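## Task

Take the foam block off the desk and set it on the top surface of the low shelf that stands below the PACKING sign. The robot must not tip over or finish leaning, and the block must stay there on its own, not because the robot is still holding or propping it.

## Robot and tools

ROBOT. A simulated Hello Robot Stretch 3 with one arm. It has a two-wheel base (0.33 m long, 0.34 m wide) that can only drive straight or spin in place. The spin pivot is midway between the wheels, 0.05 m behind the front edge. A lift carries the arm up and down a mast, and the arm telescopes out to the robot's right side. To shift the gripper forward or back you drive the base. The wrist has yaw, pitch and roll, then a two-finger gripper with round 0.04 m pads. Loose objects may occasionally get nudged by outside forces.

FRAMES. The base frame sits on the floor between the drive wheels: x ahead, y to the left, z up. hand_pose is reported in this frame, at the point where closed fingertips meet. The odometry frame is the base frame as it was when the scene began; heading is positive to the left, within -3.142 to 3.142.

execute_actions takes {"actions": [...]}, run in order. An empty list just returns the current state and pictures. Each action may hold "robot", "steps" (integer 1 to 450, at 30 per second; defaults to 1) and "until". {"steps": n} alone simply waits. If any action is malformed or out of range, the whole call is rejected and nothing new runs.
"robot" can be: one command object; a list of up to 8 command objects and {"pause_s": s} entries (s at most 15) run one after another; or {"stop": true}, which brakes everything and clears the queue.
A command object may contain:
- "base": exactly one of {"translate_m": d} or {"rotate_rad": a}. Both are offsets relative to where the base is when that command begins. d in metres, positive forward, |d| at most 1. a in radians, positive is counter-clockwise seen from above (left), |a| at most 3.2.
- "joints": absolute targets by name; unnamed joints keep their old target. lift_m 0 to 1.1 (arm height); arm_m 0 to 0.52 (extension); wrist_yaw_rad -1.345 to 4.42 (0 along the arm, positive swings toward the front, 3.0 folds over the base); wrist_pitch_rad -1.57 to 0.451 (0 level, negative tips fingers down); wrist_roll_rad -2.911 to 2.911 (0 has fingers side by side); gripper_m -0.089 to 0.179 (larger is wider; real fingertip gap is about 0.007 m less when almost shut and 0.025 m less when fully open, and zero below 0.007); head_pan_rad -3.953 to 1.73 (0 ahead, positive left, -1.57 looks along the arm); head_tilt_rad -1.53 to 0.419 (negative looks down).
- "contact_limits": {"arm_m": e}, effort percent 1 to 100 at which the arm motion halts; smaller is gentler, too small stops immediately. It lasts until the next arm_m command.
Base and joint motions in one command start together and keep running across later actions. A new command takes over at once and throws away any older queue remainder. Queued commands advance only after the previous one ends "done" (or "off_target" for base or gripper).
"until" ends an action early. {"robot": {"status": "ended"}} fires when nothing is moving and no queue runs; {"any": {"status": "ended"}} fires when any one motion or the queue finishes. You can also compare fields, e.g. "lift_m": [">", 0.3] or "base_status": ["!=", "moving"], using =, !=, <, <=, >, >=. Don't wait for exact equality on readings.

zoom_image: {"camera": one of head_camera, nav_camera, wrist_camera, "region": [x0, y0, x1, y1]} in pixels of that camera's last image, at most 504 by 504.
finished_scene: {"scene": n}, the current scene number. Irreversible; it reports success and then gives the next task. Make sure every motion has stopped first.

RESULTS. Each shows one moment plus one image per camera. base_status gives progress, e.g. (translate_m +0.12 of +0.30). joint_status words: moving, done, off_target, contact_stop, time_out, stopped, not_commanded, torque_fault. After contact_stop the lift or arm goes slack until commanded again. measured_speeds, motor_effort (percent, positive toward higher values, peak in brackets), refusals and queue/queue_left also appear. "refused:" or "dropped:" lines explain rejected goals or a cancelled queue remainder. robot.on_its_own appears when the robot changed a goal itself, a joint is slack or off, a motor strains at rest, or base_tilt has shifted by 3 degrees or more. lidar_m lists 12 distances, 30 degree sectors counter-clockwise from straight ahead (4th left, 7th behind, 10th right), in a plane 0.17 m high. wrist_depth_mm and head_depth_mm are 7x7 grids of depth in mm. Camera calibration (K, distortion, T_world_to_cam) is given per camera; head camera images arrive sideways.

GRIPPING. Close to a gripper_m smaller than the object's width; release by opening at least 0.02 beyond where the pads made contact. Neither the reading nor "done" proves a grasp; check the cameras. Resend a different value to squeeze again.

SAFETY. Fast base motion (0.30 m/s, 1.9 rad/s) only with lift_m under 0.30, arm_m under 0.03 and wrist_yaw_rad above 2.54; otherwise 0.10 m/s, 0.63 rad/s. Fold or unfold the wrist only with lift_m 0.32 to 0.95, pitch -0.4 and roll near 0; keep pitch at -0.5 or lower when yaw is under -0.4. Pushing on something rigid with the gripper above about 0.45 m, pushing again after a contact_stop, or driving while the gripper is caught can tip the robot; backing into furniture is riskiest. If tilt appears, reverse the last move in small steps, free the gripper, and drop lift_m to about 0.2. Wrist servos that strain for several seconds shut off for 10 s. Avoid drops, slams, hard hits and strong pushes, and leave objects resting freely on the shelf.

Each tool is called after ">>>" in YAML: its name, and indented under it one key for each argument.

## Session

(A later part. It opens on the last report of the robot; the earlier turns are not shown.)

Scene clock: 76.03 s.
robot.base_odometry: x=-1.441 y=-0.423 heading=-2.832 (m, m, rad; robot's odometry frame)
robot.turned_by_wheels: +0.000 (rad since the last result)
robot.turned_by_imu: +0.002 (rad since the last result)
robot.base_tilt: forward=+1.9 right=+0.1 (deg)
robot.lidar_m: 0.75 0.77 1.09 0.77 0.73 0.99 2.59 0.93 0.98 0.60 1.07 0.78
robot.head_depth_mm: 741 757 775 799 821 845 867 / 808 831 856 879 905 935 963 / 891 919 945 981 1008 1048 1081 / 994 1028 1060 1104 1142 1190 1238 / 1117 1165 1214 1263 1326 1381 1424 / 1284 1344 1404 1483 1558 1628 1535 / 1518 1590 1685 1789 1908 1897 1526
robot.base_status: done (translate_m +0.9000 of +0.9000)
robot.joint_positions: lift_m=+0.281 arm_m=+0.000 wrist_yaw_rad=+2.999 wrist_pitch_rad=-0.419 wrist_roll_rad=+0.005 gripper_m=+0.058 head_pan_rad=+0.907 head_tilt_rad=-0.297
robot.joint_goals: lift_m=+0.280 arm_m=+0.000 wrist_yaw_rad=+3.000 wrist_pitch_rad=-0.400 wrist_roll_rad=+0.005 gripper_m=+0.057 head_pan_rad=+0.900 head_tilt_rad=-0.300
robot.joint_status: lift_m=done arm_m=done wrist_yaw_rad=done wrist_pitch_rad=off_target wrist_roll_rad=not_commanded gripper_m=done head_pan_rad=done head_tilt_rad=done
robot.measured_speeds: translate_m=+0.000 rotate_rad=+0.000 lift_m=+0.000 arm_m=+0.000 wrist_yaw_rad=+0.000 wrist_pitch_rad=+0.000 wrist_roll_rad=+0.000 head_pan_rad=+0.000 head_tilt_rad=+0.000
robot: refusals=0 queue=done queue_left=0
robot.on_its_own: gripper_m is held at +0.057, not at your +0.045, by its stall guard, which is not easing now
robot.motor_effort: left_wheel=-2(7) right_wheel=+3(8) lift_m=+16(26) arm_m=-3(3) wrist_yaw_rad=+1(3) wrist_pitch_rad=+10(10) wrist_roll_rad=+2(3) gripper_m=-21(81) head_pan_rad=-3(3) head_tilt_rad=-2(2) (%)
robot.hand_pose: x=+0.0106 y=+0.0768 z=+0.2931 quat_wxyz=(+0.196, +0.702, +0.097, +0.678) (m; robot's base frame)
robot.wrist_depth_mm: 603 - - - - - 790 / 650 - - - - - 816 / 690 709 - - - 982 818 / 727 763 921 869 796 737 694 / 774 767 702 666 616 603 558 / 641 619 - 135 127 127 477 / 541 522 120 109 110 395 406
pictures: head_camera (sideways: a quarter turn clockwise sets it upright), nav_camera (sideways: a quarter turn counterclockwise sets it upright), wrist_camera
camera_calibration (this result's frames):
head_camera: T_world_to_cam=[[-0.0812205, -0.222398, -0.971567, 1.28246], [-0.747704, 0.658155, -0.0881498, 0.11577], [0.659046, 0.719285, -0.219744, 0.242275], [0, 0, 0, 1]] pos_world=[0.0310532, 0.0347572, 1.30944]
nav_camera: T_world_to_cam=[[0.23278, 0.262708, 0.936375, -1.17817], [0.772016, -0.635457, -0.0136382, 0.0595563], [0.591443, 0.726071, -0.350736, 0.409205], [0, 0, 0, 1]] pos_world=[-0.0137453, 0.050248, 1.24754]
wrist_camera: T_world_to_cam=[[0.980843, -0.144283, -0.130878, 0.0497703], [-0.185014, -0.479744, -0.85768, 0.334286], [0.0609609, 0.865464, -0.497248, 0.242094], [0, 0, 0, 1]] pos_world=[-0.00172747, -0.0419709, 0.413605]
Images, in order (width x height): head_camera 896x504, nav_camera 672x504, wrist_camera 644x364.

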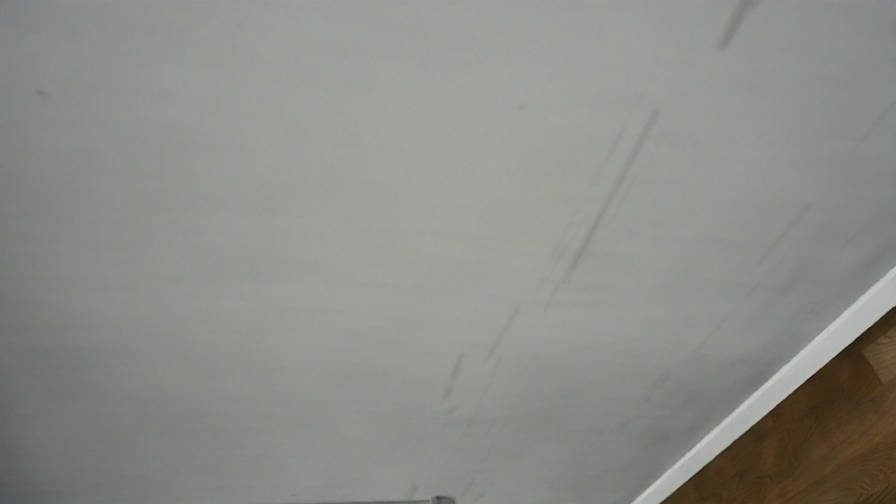

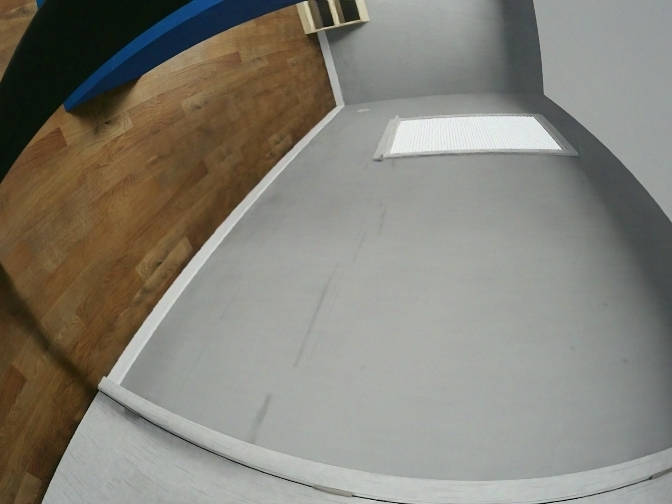

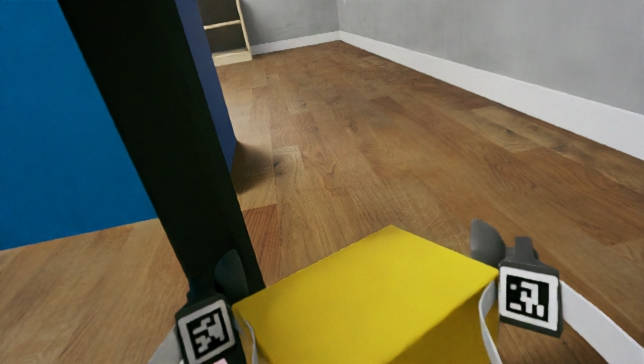

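>>> execute_actions:
  actions:
    - {"robot":[{"base":{"translate_m":0.38}},{"base":{"rotate_rad":1.58}},{"base":{"translate_m":1}},{"base":{"translate_m":0.6}}],"steps":450,"until":{"robot":{"status":"ended"}}}

Scene clock: 92.17 s.
robot.base_odometry: x=-1.302 y=-2.058 heading=-1.253 (m, m, rad; robot's odometry frame)
robot.turned_by_wheels: +1.580 (rad since the last result)
robot.turned_by_imu: +1.553 (rad since the last result)
robot.base_tilt: forward=+2.0 right=+0.2 (deg)
robot.lidar_m: 1.40 1.86 2.49 2.46 0.74 0.83 1.44 0.54 0.39 0.37 0.39 0.52
robot.head_depth_mm: 2119 2163 2244 2275 2120 2019 1608 / 2300 2393 2463 2466 2244 2064 1595 / 2574 2614 2725 2710 2535 2080 1578 / 2839 2945 3051 3165 2652 2030 1569 / 3158 3344 3454 3583 2896 2023 1552 / 3327 3515 3708 3679 2874 1990 1537 / 3105 3241 3434 3434 2815 1989 1523
robot.base_status: done (translate_m +0.6000 of +0.6000)
robot.joint_positions: lift_m=+0.281 arm_m=+0.000 wrist_yaw_rad=+2.999 wrist_pitch_rad=-0.419 wrist_roll_rad=+0.005 gripper_m=+0.058 head_pan_rad=+0.907 head_tilt_rad=-0.297
robot.joint_goals: lift_m=+0.280 arm_m=+0.000 wrist_yaw_rad=+3.000 wrist_pitch_rad=-0.400 wrist_roll_rad=+0.005 gripper_m=+0.057 head_pan_rad=+0.900 head_tilt_rad=-0.300
robot.joint_status: lift_m=done arm_m=done wrist_yaw_rad=done wrist_pitch_rad=off_target wrist_roll_rad=not_commanded gripper_m=done head_pan_rad=done head_tilt_rad=done
robot.measured_speeds: translate_m=+0.000 rotate_rad=+0.000 lift_m=+0.000 arm_m=+0.000 wrist_yaw_rad=+0.000 wrist_pitch_rad=+0.000 wrist_roll_rad=+0.000 head_pan_rad=+0.000 head_tilt_rad=+0.000
robot: refusals=0 queue=done queue_left=0
robot.on_its_own: gripper_m is held at +0.057, not at your +0.045, by its stall guard, which is not easing now
robot.motor_effort: left_wheel=-2(7) right_wheel=+3(9) lift_m=+16(16) arm_m=-3(3) wrist_yaw_rad=+0(1) wrist_pitch_rad=+10(10) wrist_roll_rad=+2(2) gripper_m=-21(20) head_pan_rad=-3(3) head_tilt_rad=-2(2) (%)
robot.hand_pose: x=+0.0106 y=+0.0768 z=+0.2931 quat_wxyz=(+0.196, +0.702, +0.097, +0.678) (m; robot's base frame)
robot.wrist_depth_mm: - - - - - - - / - - - - - - - / - - - - - 971 890 / 639 900 912 841 800 731 681 / 665 732 692 669 607 611 554 / 645 612 - 135 127 127 473 / 537 511 120 109 110 398 404
pictures: head_camera (sideways: a quarter turn clockwise sets it upright), nav_camera (sideways: a quarter turn counterclockwise sets it upright), wrist_camera
camera_calibration (this result's frames):
head_camera: T_world_to_cam=[[-0.0813326, -0.22253, -0.971527, 1.28241], [-0.747693, 0.658166, -0.0881599, 0.115783], [0.659045, 0.719234, -0.219914, 0.242497], [0, 0, 0, 1]] pos_world=[0.0310552, 0.0347574, 1.30943]
nav_camera: T_world_to_cam=[[0.23289, 0.26283, 0.936313, -1.17809], [0.771994, -0.635483, -0.0136339, 0.0595507], [0.591428, 0.726004, -0.350901, 0.409419], [0, 0, 0, 1]] pos_world=[-0.0137496, 0.0502411, 1.24754]
wrist_camera: T_world_to_cam=[[0.980859, -0.144177, -0.130874, 0.0497823], [-0.18496, -0.479778, -0.857673, 0.334271], [0.0608661, 0.865463, -0.497261, 0.242111], [0, 0, 0, 1]] pos_world=[-0.00173893, -0.0419853, 0.413603]
Images, in order (width x height): head_camera 896x504, nav_camera 672x504, wrist_camera 644x364.

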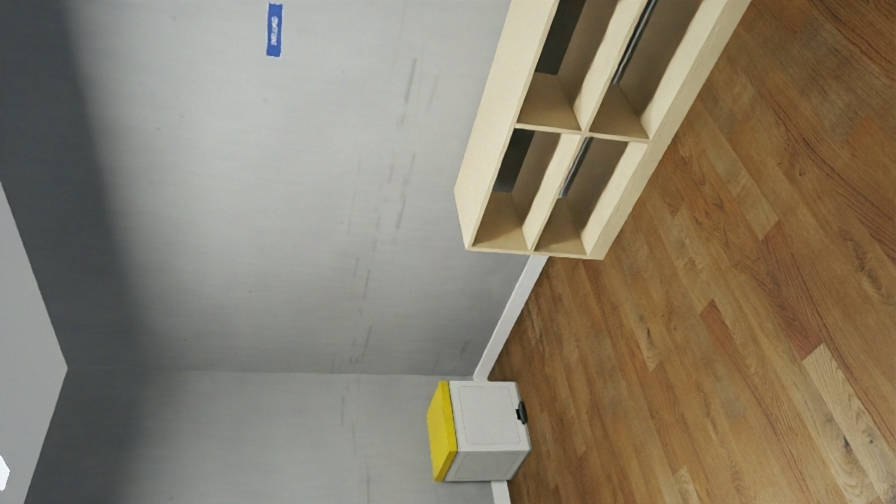

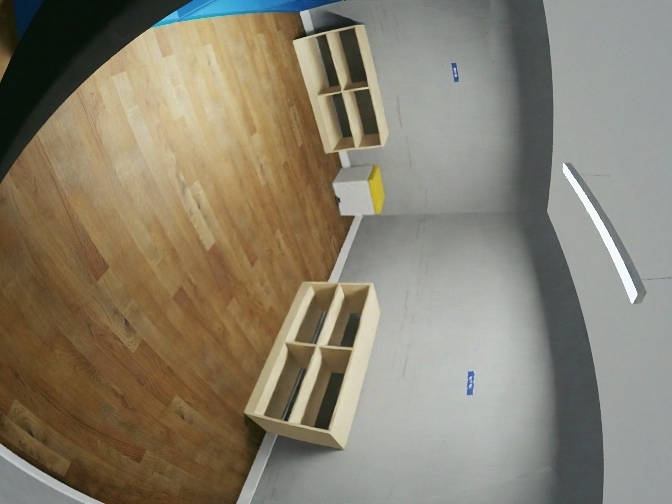

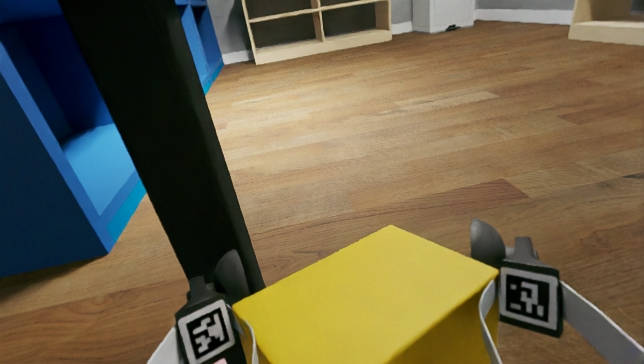

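>>> zoom_image:
  camera: "head_camera"
  region: [220,0,340,70]

>>> zoom_image:
  camera: "nav_camera"
  region: [420,50,490,95]

Region (220, 0, 340, 70) of head_camera's 896x504 image, scaled by 4.200, with more detail than that image has; it fills the top 294 rows of this view, and the rest is white.

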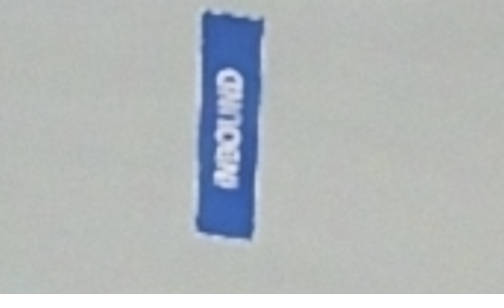

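Region (420, 50, 490, 95) of nav_camera's 672x504 image, scaled by 7.200, with more detail than that image has; it fills the top 324 rows of this view, and the rest is white.

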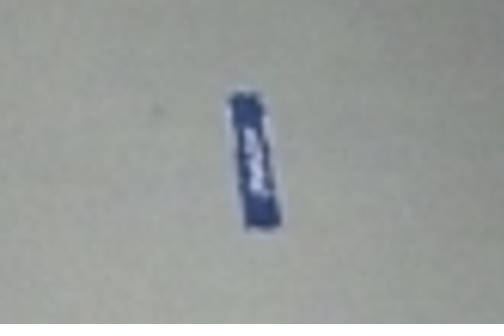

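>>> execute_actions:
  actions:
    - {"robot":[{"base":{"rotate_rad":1.5},"joints":{"head_pan_rad":-1.57,"head_tilt_rad":-0.4}},{"base":{"translate_m":1}},{"base":{"translate_m":0.95}},{"base":{"rotate_rad":1.62},"joints":{"lift_m":0.9}},{"joints":{"wrist_yaw_rad":0}},{"joints":{"wrist_pitch_rad":-0.2,"arm_m":0.22}}],"steps":450,"until":{"robot":{"status":"ended"}}}
    - {"steps":400,"until":{"robot":{"status":"ended"}}}

Scene clock: 119.60 s.
robot.base_odometry: x=+0.589 y=-1.581 heading=+1.867 (m, m, rad; robot's odometry frame)
robot.turned_by_wheels: +3.120 (rad since the last result)
robot.turned_by_imu: +3.071 (rad since the last result)
robot.base_tilt: forward=+2.0 right=+0.2 (deg)
robot.lidar_m: 1.08 0.73 1.45 2.32 2.37 1.74 1.55 1.59 1.39 1.10 1.09 0.78
robot.head_depth_mm: 1281 1368 1469 1573 1448 1500 - / 1261 1353 1442 1559 1506 - 1411 / 1251 1330 1420 1538 1593 - 1400 / 1230 1312 1411 1515 - - 1399 / 1224 1302 1400 1502 1426 1416 1368 / 1203 1279 1371 1478 1330 1399 1361 / 1195 1272 1360 1452 1312 1297 1344
robot.base_status: done (rotate_rad +1.6199 of +1.6200)
robot.joint_positions: lift_m=+0.899 arm_m=+0.220 wrist_yaw_rad=+0.001 wrist_pitch_rad=-0.230 wrist_roll_rad=+0.005 gripper_m=+0.058 head_pan_rad=-1.563 head_tilt_rad=-0.395
robot.joint_goals: lift_m=+0.900 arm_m=+0.220 wrist_yaw_rad=+0.000 wrist_pitch_rad=-0.200 wrist_roll_rad=+0.005 gripper_m=+0.057 head_pan_rad=-1.570 head_tilt_rad=-0.400
robot.joint_status: lift_m=done arm_m=done wrist_yaw_rad=done wrist_pitch_rad=done wrist_roll_rad=not_commanded gripper_m=done head_pan_rad=done head_tilt_rad=done
robot.measured_speeds: translate_m=+0.000 rotate_rad=+0.000 lift_m=+0.000 arm_m=+0.000 wrist_yaw_rad=+0.000 wrist_pitch_rad=+0.000 wrist_roll_rad=+0.000 head_pan_rad=+0.000 head_tilt_rad=+0.000
robot: refusals=0 queue=done queue_left=0
robot.on_its_own: gripper_m is held at +0.057, not at your +0.045, by its stall guard, which is not easing now
robot.motor_effort: left_wheel=-2(7) right_wheel=+3(7) lift_m=+37(41) arm_m=+6(6) wrist_yaw_rad=+0(1) wrist_pitch_rad=+17(18) wrist_roll_rad=+2(2) gripper_m=-21(21) head_pan_rad=-3(47) head_tilt_rad=-2(16) (%)
robot.hand_pose: x=-0.0213 y=-0.6086 z=+0.9563 quat_wxyz=(+0.701, +0.081, -0.704, -0.081) (m; robot's base frame)
robot.wrist_depth_mm: 847 866 896 912 884 913 936 / 879 936 928 923 956 940 965 / 905 949 969 999 - - - / 945 - - - - - - / - - - 977 853 848 764 / - - 802 135 127 126 956 / 842 - 123 109 110 776 822
pictures: head_camera (sideways: a quarter turn clockwise sets it upright), nav_camera (sideways: a quarter turn counterclockwise sets it upright), wrist_camera
camera_calibration (this result's frames):
head_camera: T_world_to_cam=[[-0.0755227, 0.319346, -0.944624, 1.24722], [0.994784, -0.0410143, -0.0933986, 0.111962], [-0.0685696, -0.94675, -0.314583, 0.370149], [0, 0, 0, 1]] pos_world=[0.00819657, -0.0432653, 1.30506]
nav_camera: T_world_to_cam=[[-0.0180734, -0.441126, 0.897263, -1.1256], [-0.99977, 0.0183158, -0.0111334, 0.0671017], [-0.0115228, -0.897258, -0.441356, 0.530809], [0, 0, 0, 1]] pos_world=[0.0528593, -0.0214892, 1.24498]
wrist_camera: T_world_to_cam=[[-0.991379, -0.0218881, -0.129187, 0.0998222], [0.114711, 0.331506, -0.936454, 1.14386], [0.0633235, -0.943199, -0.326137, -0.0973051], [0, 0, 0, 1]] pos_world=[-0.02609, -0.46879, 1.05234]
Images, in order (width x height): head_camera 896x504, nav_camera 672x504, wrist_camera 644x364.

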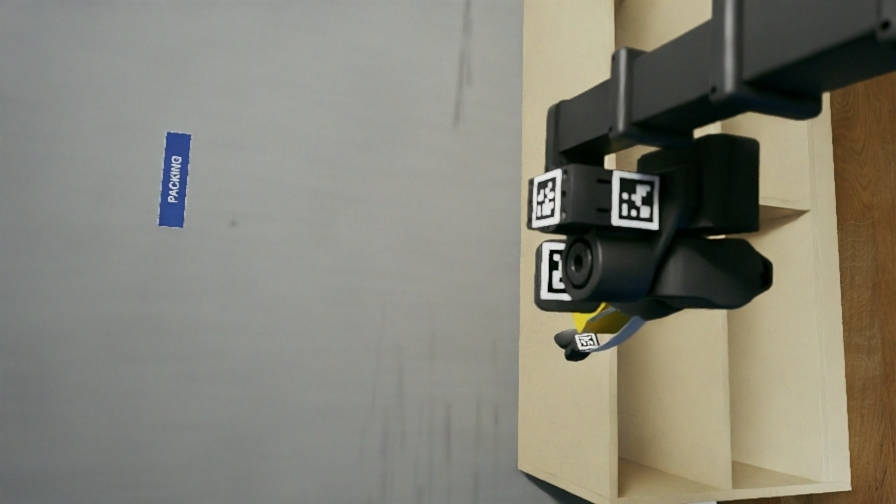

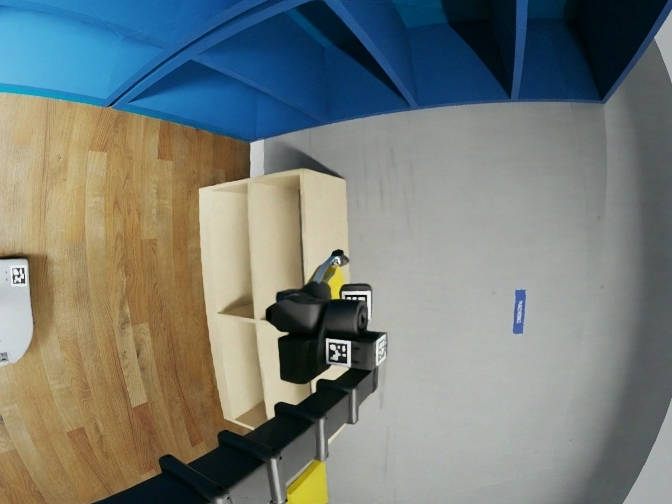

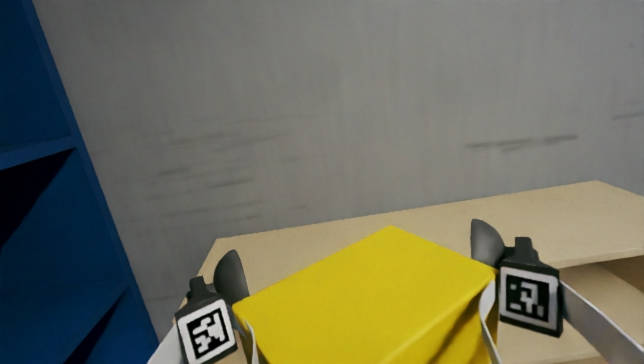

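>>> execute_actions:
  actions:
    - {"robot":[{"base":{"rotate_rad":-1.57},"joints":{"arm_m":0}},{"base":{"translate_m":0.45}},{"base":{"rotate_rad":1.57}},{"joints":{"arm_m":0.4}},{"joints":{"lift_m":0.7}}],"steps":450,"until":{"robot":{"status":"ended"}}}
    - {"steps":400,"until":{"robot":{"status":"ended"}}}

Scene clock: 140.93 s.
robot.base_odometry: x=+1.019 y=-1.449 heading=+1.867 (m, m, rad; robot's odometry frame)
robot.turned_by_wheels: +0.000 (rad since the last result)
robot.turned_by_imu: -0.003 (rad since the last result)
robot.base_tilt: forward=+2.1 right=+0.1 (deg)
robot.lidar_m: 0.64 1.13 1.04 2.76 2.38 1.64 1.91 1.07 0.67 0.87 0.68 1.16
robot.head_depth_mm: 868 929 999 1069 1162 994 988 / 863 916 987 1056 1147 987 849 / 853 908 971 1045 1132 1017 994 / 840 897 959 1030 1109 - 835 / 832 887 948 1016 1096 919 825 / 820 876 936 1006 1089 939 818 / 813 868 924 994 1072 928 810
robot.base_status: done (rotate_rad +1.5699 of +1.5700)
robot.joint_positions: lift_m=+0.701 arm_m=+0.400 wrist_yaw_rad=+0.000 wrist_pitch_rad=-0.229 wrist_roll_rad=+0.005 gripper_m=+0.058 head_pan_rad=-1.563 head_tilt_rad=-0.395
robot.joint_goals: lift_m=+0.700 arm_m=+0.400 wrist_yaw_rad=+0.000 wrist_pitch_rad=-0.200 wrist_roll_rad=+0.005 gripper_m=+0.057 head_pan_rad=-1.570 head_tilt_rad=-0.400
robot.joint_status: lift_m=done arm_m=done wrist_yaw_rad=done wrist_pitch_rad=done wrist_roll_rad=not_commanded gripper_m=done head_pan_rad=done head_tilt_rad=done
robot.measured_speeds: translate_m=+0.000 rotate_rad=+0.000 lift_m=+0.000 arm_m=+0.000 wrist_yaw_rad=+0.000 wrist_pitch_rad=+0.000 wrist_roll_rad=+0.000 head_pan_rad=+0.000 head_tilt_rad=+0.000
robot: refusals=0 queue=done queue_left=0
robot.on_its_own: gripper_m is held at +0.057, not at your +0.045, by its stall guard, which is not easing now
robot.motor_effort: left_wheel=-1(6) right_wheel=+3(2) lift_m=+16(34) arm_m=+6(5) wrist_yaw_rad=+0(1) wrist_pitch_rad=+16(17) wrist_roll_rad=+2(2) gripper_m=-21(21) head_pan_rad=-3(3) head_tilt_rad=-3(3) (%)
robot.hand_pose: x=-0.0215 y=-0.7886 z=+0.7575 quat_wxyz=(+0.701, +0.081, -0.704, -0.081) (m; robot's base frame)
robot.wrist_depth_mm: 318 321 324 325 333 333 338 / 333 334 338 343 345 347 353 / 345 351 351 360 363 366 370 / 363 368 372 376 379 389 390 / 382 384 392 392 393 405 412 / 403 407 404 135 127 127 342 / 397 366 123 109 109 266 274
pictures: head_camera (sideways: a quarter turn clockwise sets it upright), nav_camera (sideways: a quarter turn counterclockwise sets it upright), wrist_camera
camera_calibration (this result's frames):
head_camera: T_world_to_cam=[[-0.0755063, 0.319351, -0.944624, 1.24722], [0.994782, -0.0410654, -0.0933986, 0.111962], [-0.0686183, -0.946746, -0.314584, 0.37015], [0, 0, 0, 1]] pos_world=[0.00819434, -0.0432655, 1.30506]
nav_camera: T_world_to_cam=[[-0.0180961, -0.441126, 0.897263, -1.1256], [-0.999769, 0.0183673, -0.0111334, 0.0671017], [-0.0115691, -0.897257, -0.441357, 0.53081], [0, 0, 0, 1]] pos_world=[0.0528582, -0.0214916, 1.24498]
wrist_camera: T_world_to_cam=[[-0.991388, -0.0215203, -0.129176, 0.0703741], [0.114857, 0.330946, -0.936634, 1.0171], [0.0629067, -0.943404, -0.325624, -0.332514], [0, 0, 0, 1]] pos_world=[-0.0261361, -0.648786, 0.853467]
Images, in order (width x height): head_camera 896x504, nav_camera 672x504, wrist_camera 644x364.

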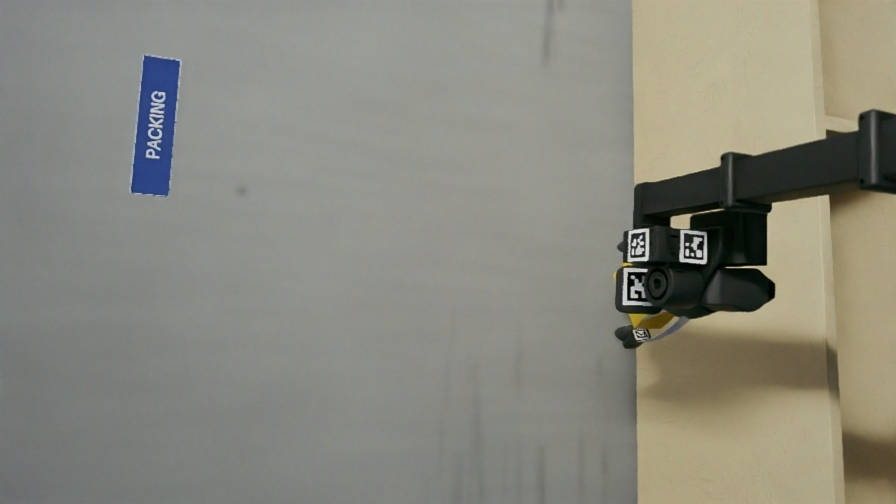

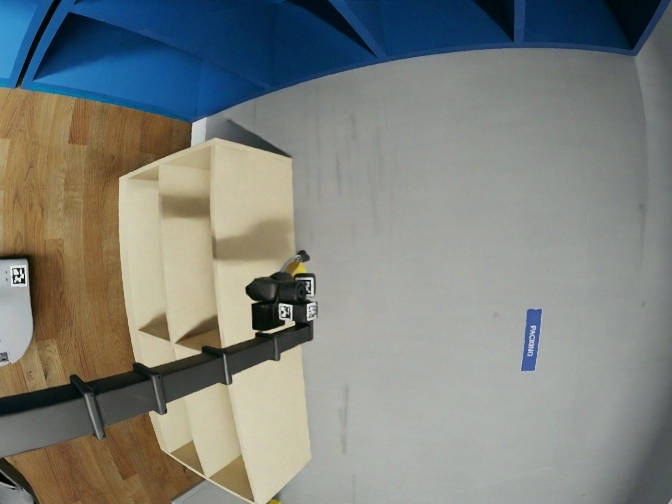

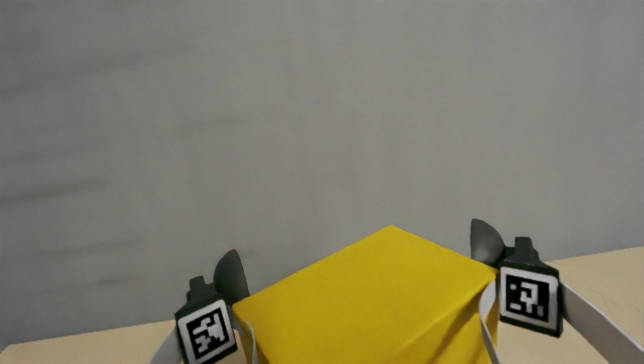

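Top is lower; descend until contact.

>>> execute_actions:
  actions:
    - {"robot":{"joints":{"lift_m":0.5}},"steps":200,"until":{"robot":{"status":"ended"}}}
    - {"robot":[{"joints":{"gripper_m":0.17}},{"joints":{"lift_m":0.72}},{"joints":{"arm_m":0.1}}],"steps":300,"until":{"robot":{"status":"ended"}}}

Scene clock: 151.20 s.
robot.base_odometry: x=+1.019 y=-1.449 heading=+1.867 (m, m, rad; robot's odometry frame)
robot.turned_by_wheels: +0.000 (rad since the last result)
robot.turned_by_imu: -0.001 (rad since the last result)
robot.base_tilt: forward=+2.0 right=+0.2 (deg)
robot.lidar_m: 0.64 1.12 1.04 2.77 2.38 1.64 1.90 1.07 0.67 0.87 0.68 1.15
robot.head_depth_mm: 868 929 999 1076 1170 995 980 / 860 918 982 1060 1153 986 850 / 851 907 974 1047 1137 971 889 / 840 893 961 1033 1120 932 833 / 834 887 950 1018 1102 911 801 / 824 878 935 1009 1090 938 886 / 816 867 928 992 1073 927 810
robot.base_status: done (rotate_rad +1.5699 of +1.5700)
robot.joint_positions: lift_m=+0.719 arm_m=+0.100 wrist_yaw_rad=+0.000 wrist_pitch_rad=-0.216 wrist_roll_rad=+0.007 gripper_m=+0.170 head_pan_rad=-1.563 head_tilt_rad=-0.396
robot.joint_goals: lift_m=+0.720 arm_m=+0.100 wrist_yaw_rad=+0.000 wrist_pitch_rad=-0.200 wrist_roll_rad=+0.007 gripper_m=+0.170 head_pan_rad=-1.570 head_tilt_rad=-0.400
robot.joint_status: lift_m=done arm_m=done wrist_yaw_rad=done wrist_pitch_rad=done wrist_roll_rad=not_commanded gripper_m=done head_pan_rad=done head_tilt_rad=done
robot.measured_speeds: translate_m=+0.000 rotate_rad=+0.000 lift_m=+0.000 arm_m=+0.000 wrist_yaw_rad=+0.000 wrist_pitch_rad=+0.000 wrist_roll_rad=+0.000 head_pan_rad=+0.000 head_tilt_rad=+0.000
robot: refusals=0 queue=done queue_left=0
robot.motor_effort: left_wheel=-2(2) right_wheel=+3(4) lift_m=+36(42) arm_m=-5(5) wrist_yaw_rad=+0(1) wrist_pitch_rad=+9(40) wrist_roll_rad=+1(2) gripper_m=+0(84) head_pan_rad=-3(3) head_tilt_rad=-2(3) (%)
robot.hand_pose: x=-0.0216 y=-0.4905 z=+0.7797 quat_wxyz=(+0.701, +0.076, -0.705, -0.077) (m; robot's base frame)
robot.wrist_depth_mm: 581 585 594 595 597 613 614 / 599 612 619 628 629 633 645 / 630 630 642 655 656 666 678 / 663 672 673 686 689 693 631 / 680 697 651 588 538 511 481 / 716 542 478 434 414 394 - / 704 - 377 354 339 336 562
pictures: head_camera (sideways: a quarter turn clockwise sets it upright), nav_camera (sideways: a quarter turn counterclockwise sets it upright), wrist_camera
replaced: robot.lift_m: its motion had ended contact_stop
camera_calibration (this result's frames):
head_camera: T_world_to_cam=[[-0.075509, 0.319727, -0.944496, 1.24706], [0.994781, -0.0410286, -0.093418, 0.111987], [-0.0686196, -0.946621, -0.314961, 0.370641], [0, 0, 0, 1]] pos_world=[0.00819433, -0.0432667, 1.30504]
nav_camera: T_world_to_cam=[[-0.0180935, -0.441484, 0.897087, -1.12537], [-0.999769, 0.0183721, -0.0111231, 0.0670882], [-0.0115707, -0.897081, -0.441714, 0.531275], [0, 0, 0, 1]] pos_world=[0.052858, -0.0214689, 1.24497]
wrist_camera: T_world_to_cam=[[-0.991149, -0.022202, -0.130888, 0.0805192], [0.117103, 0.318251, -0.940746, 0.936288], [0.0625417, -0.947747, -0.312834, -0.0560981], [0, 0, 0, 1]] pos_world=[-0.0263274, -0.349353, 0.873799]
Images, in order (width x height): head_camera 896x504, nav_camera 672x504, wrist_camera 644x364.

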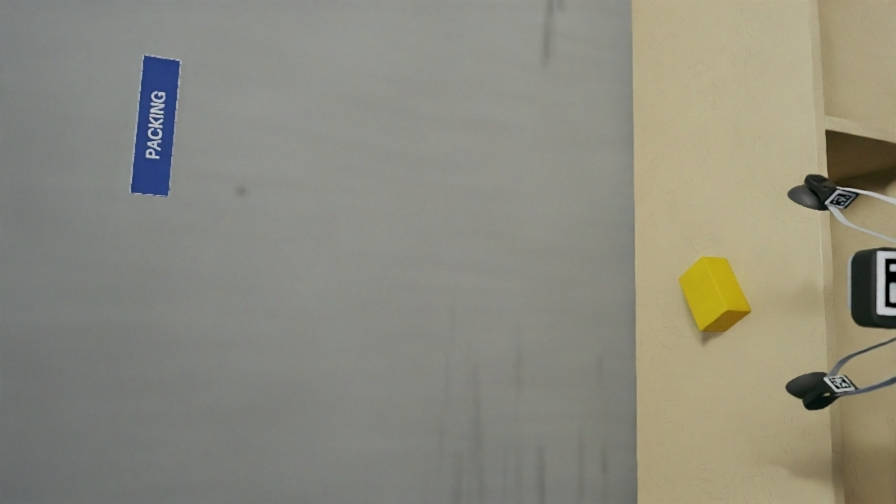

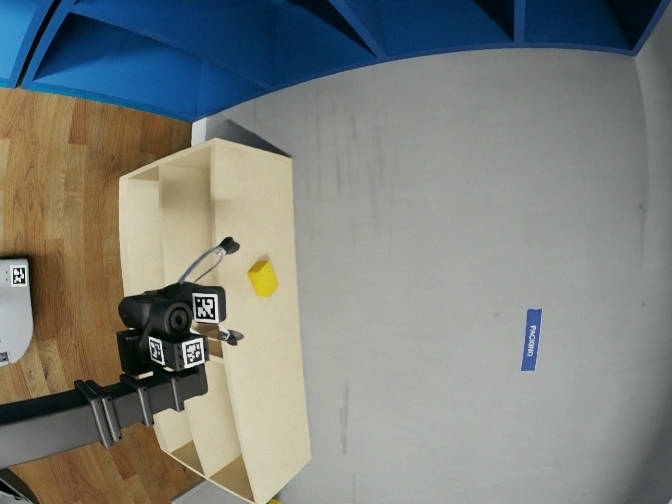

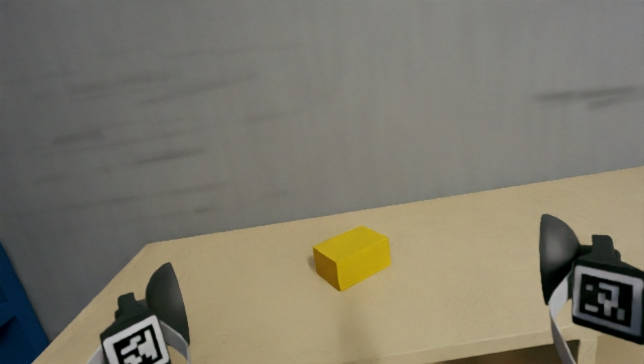

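>>> finished_scene:
  scene: 1

The scene is finished: the task was done.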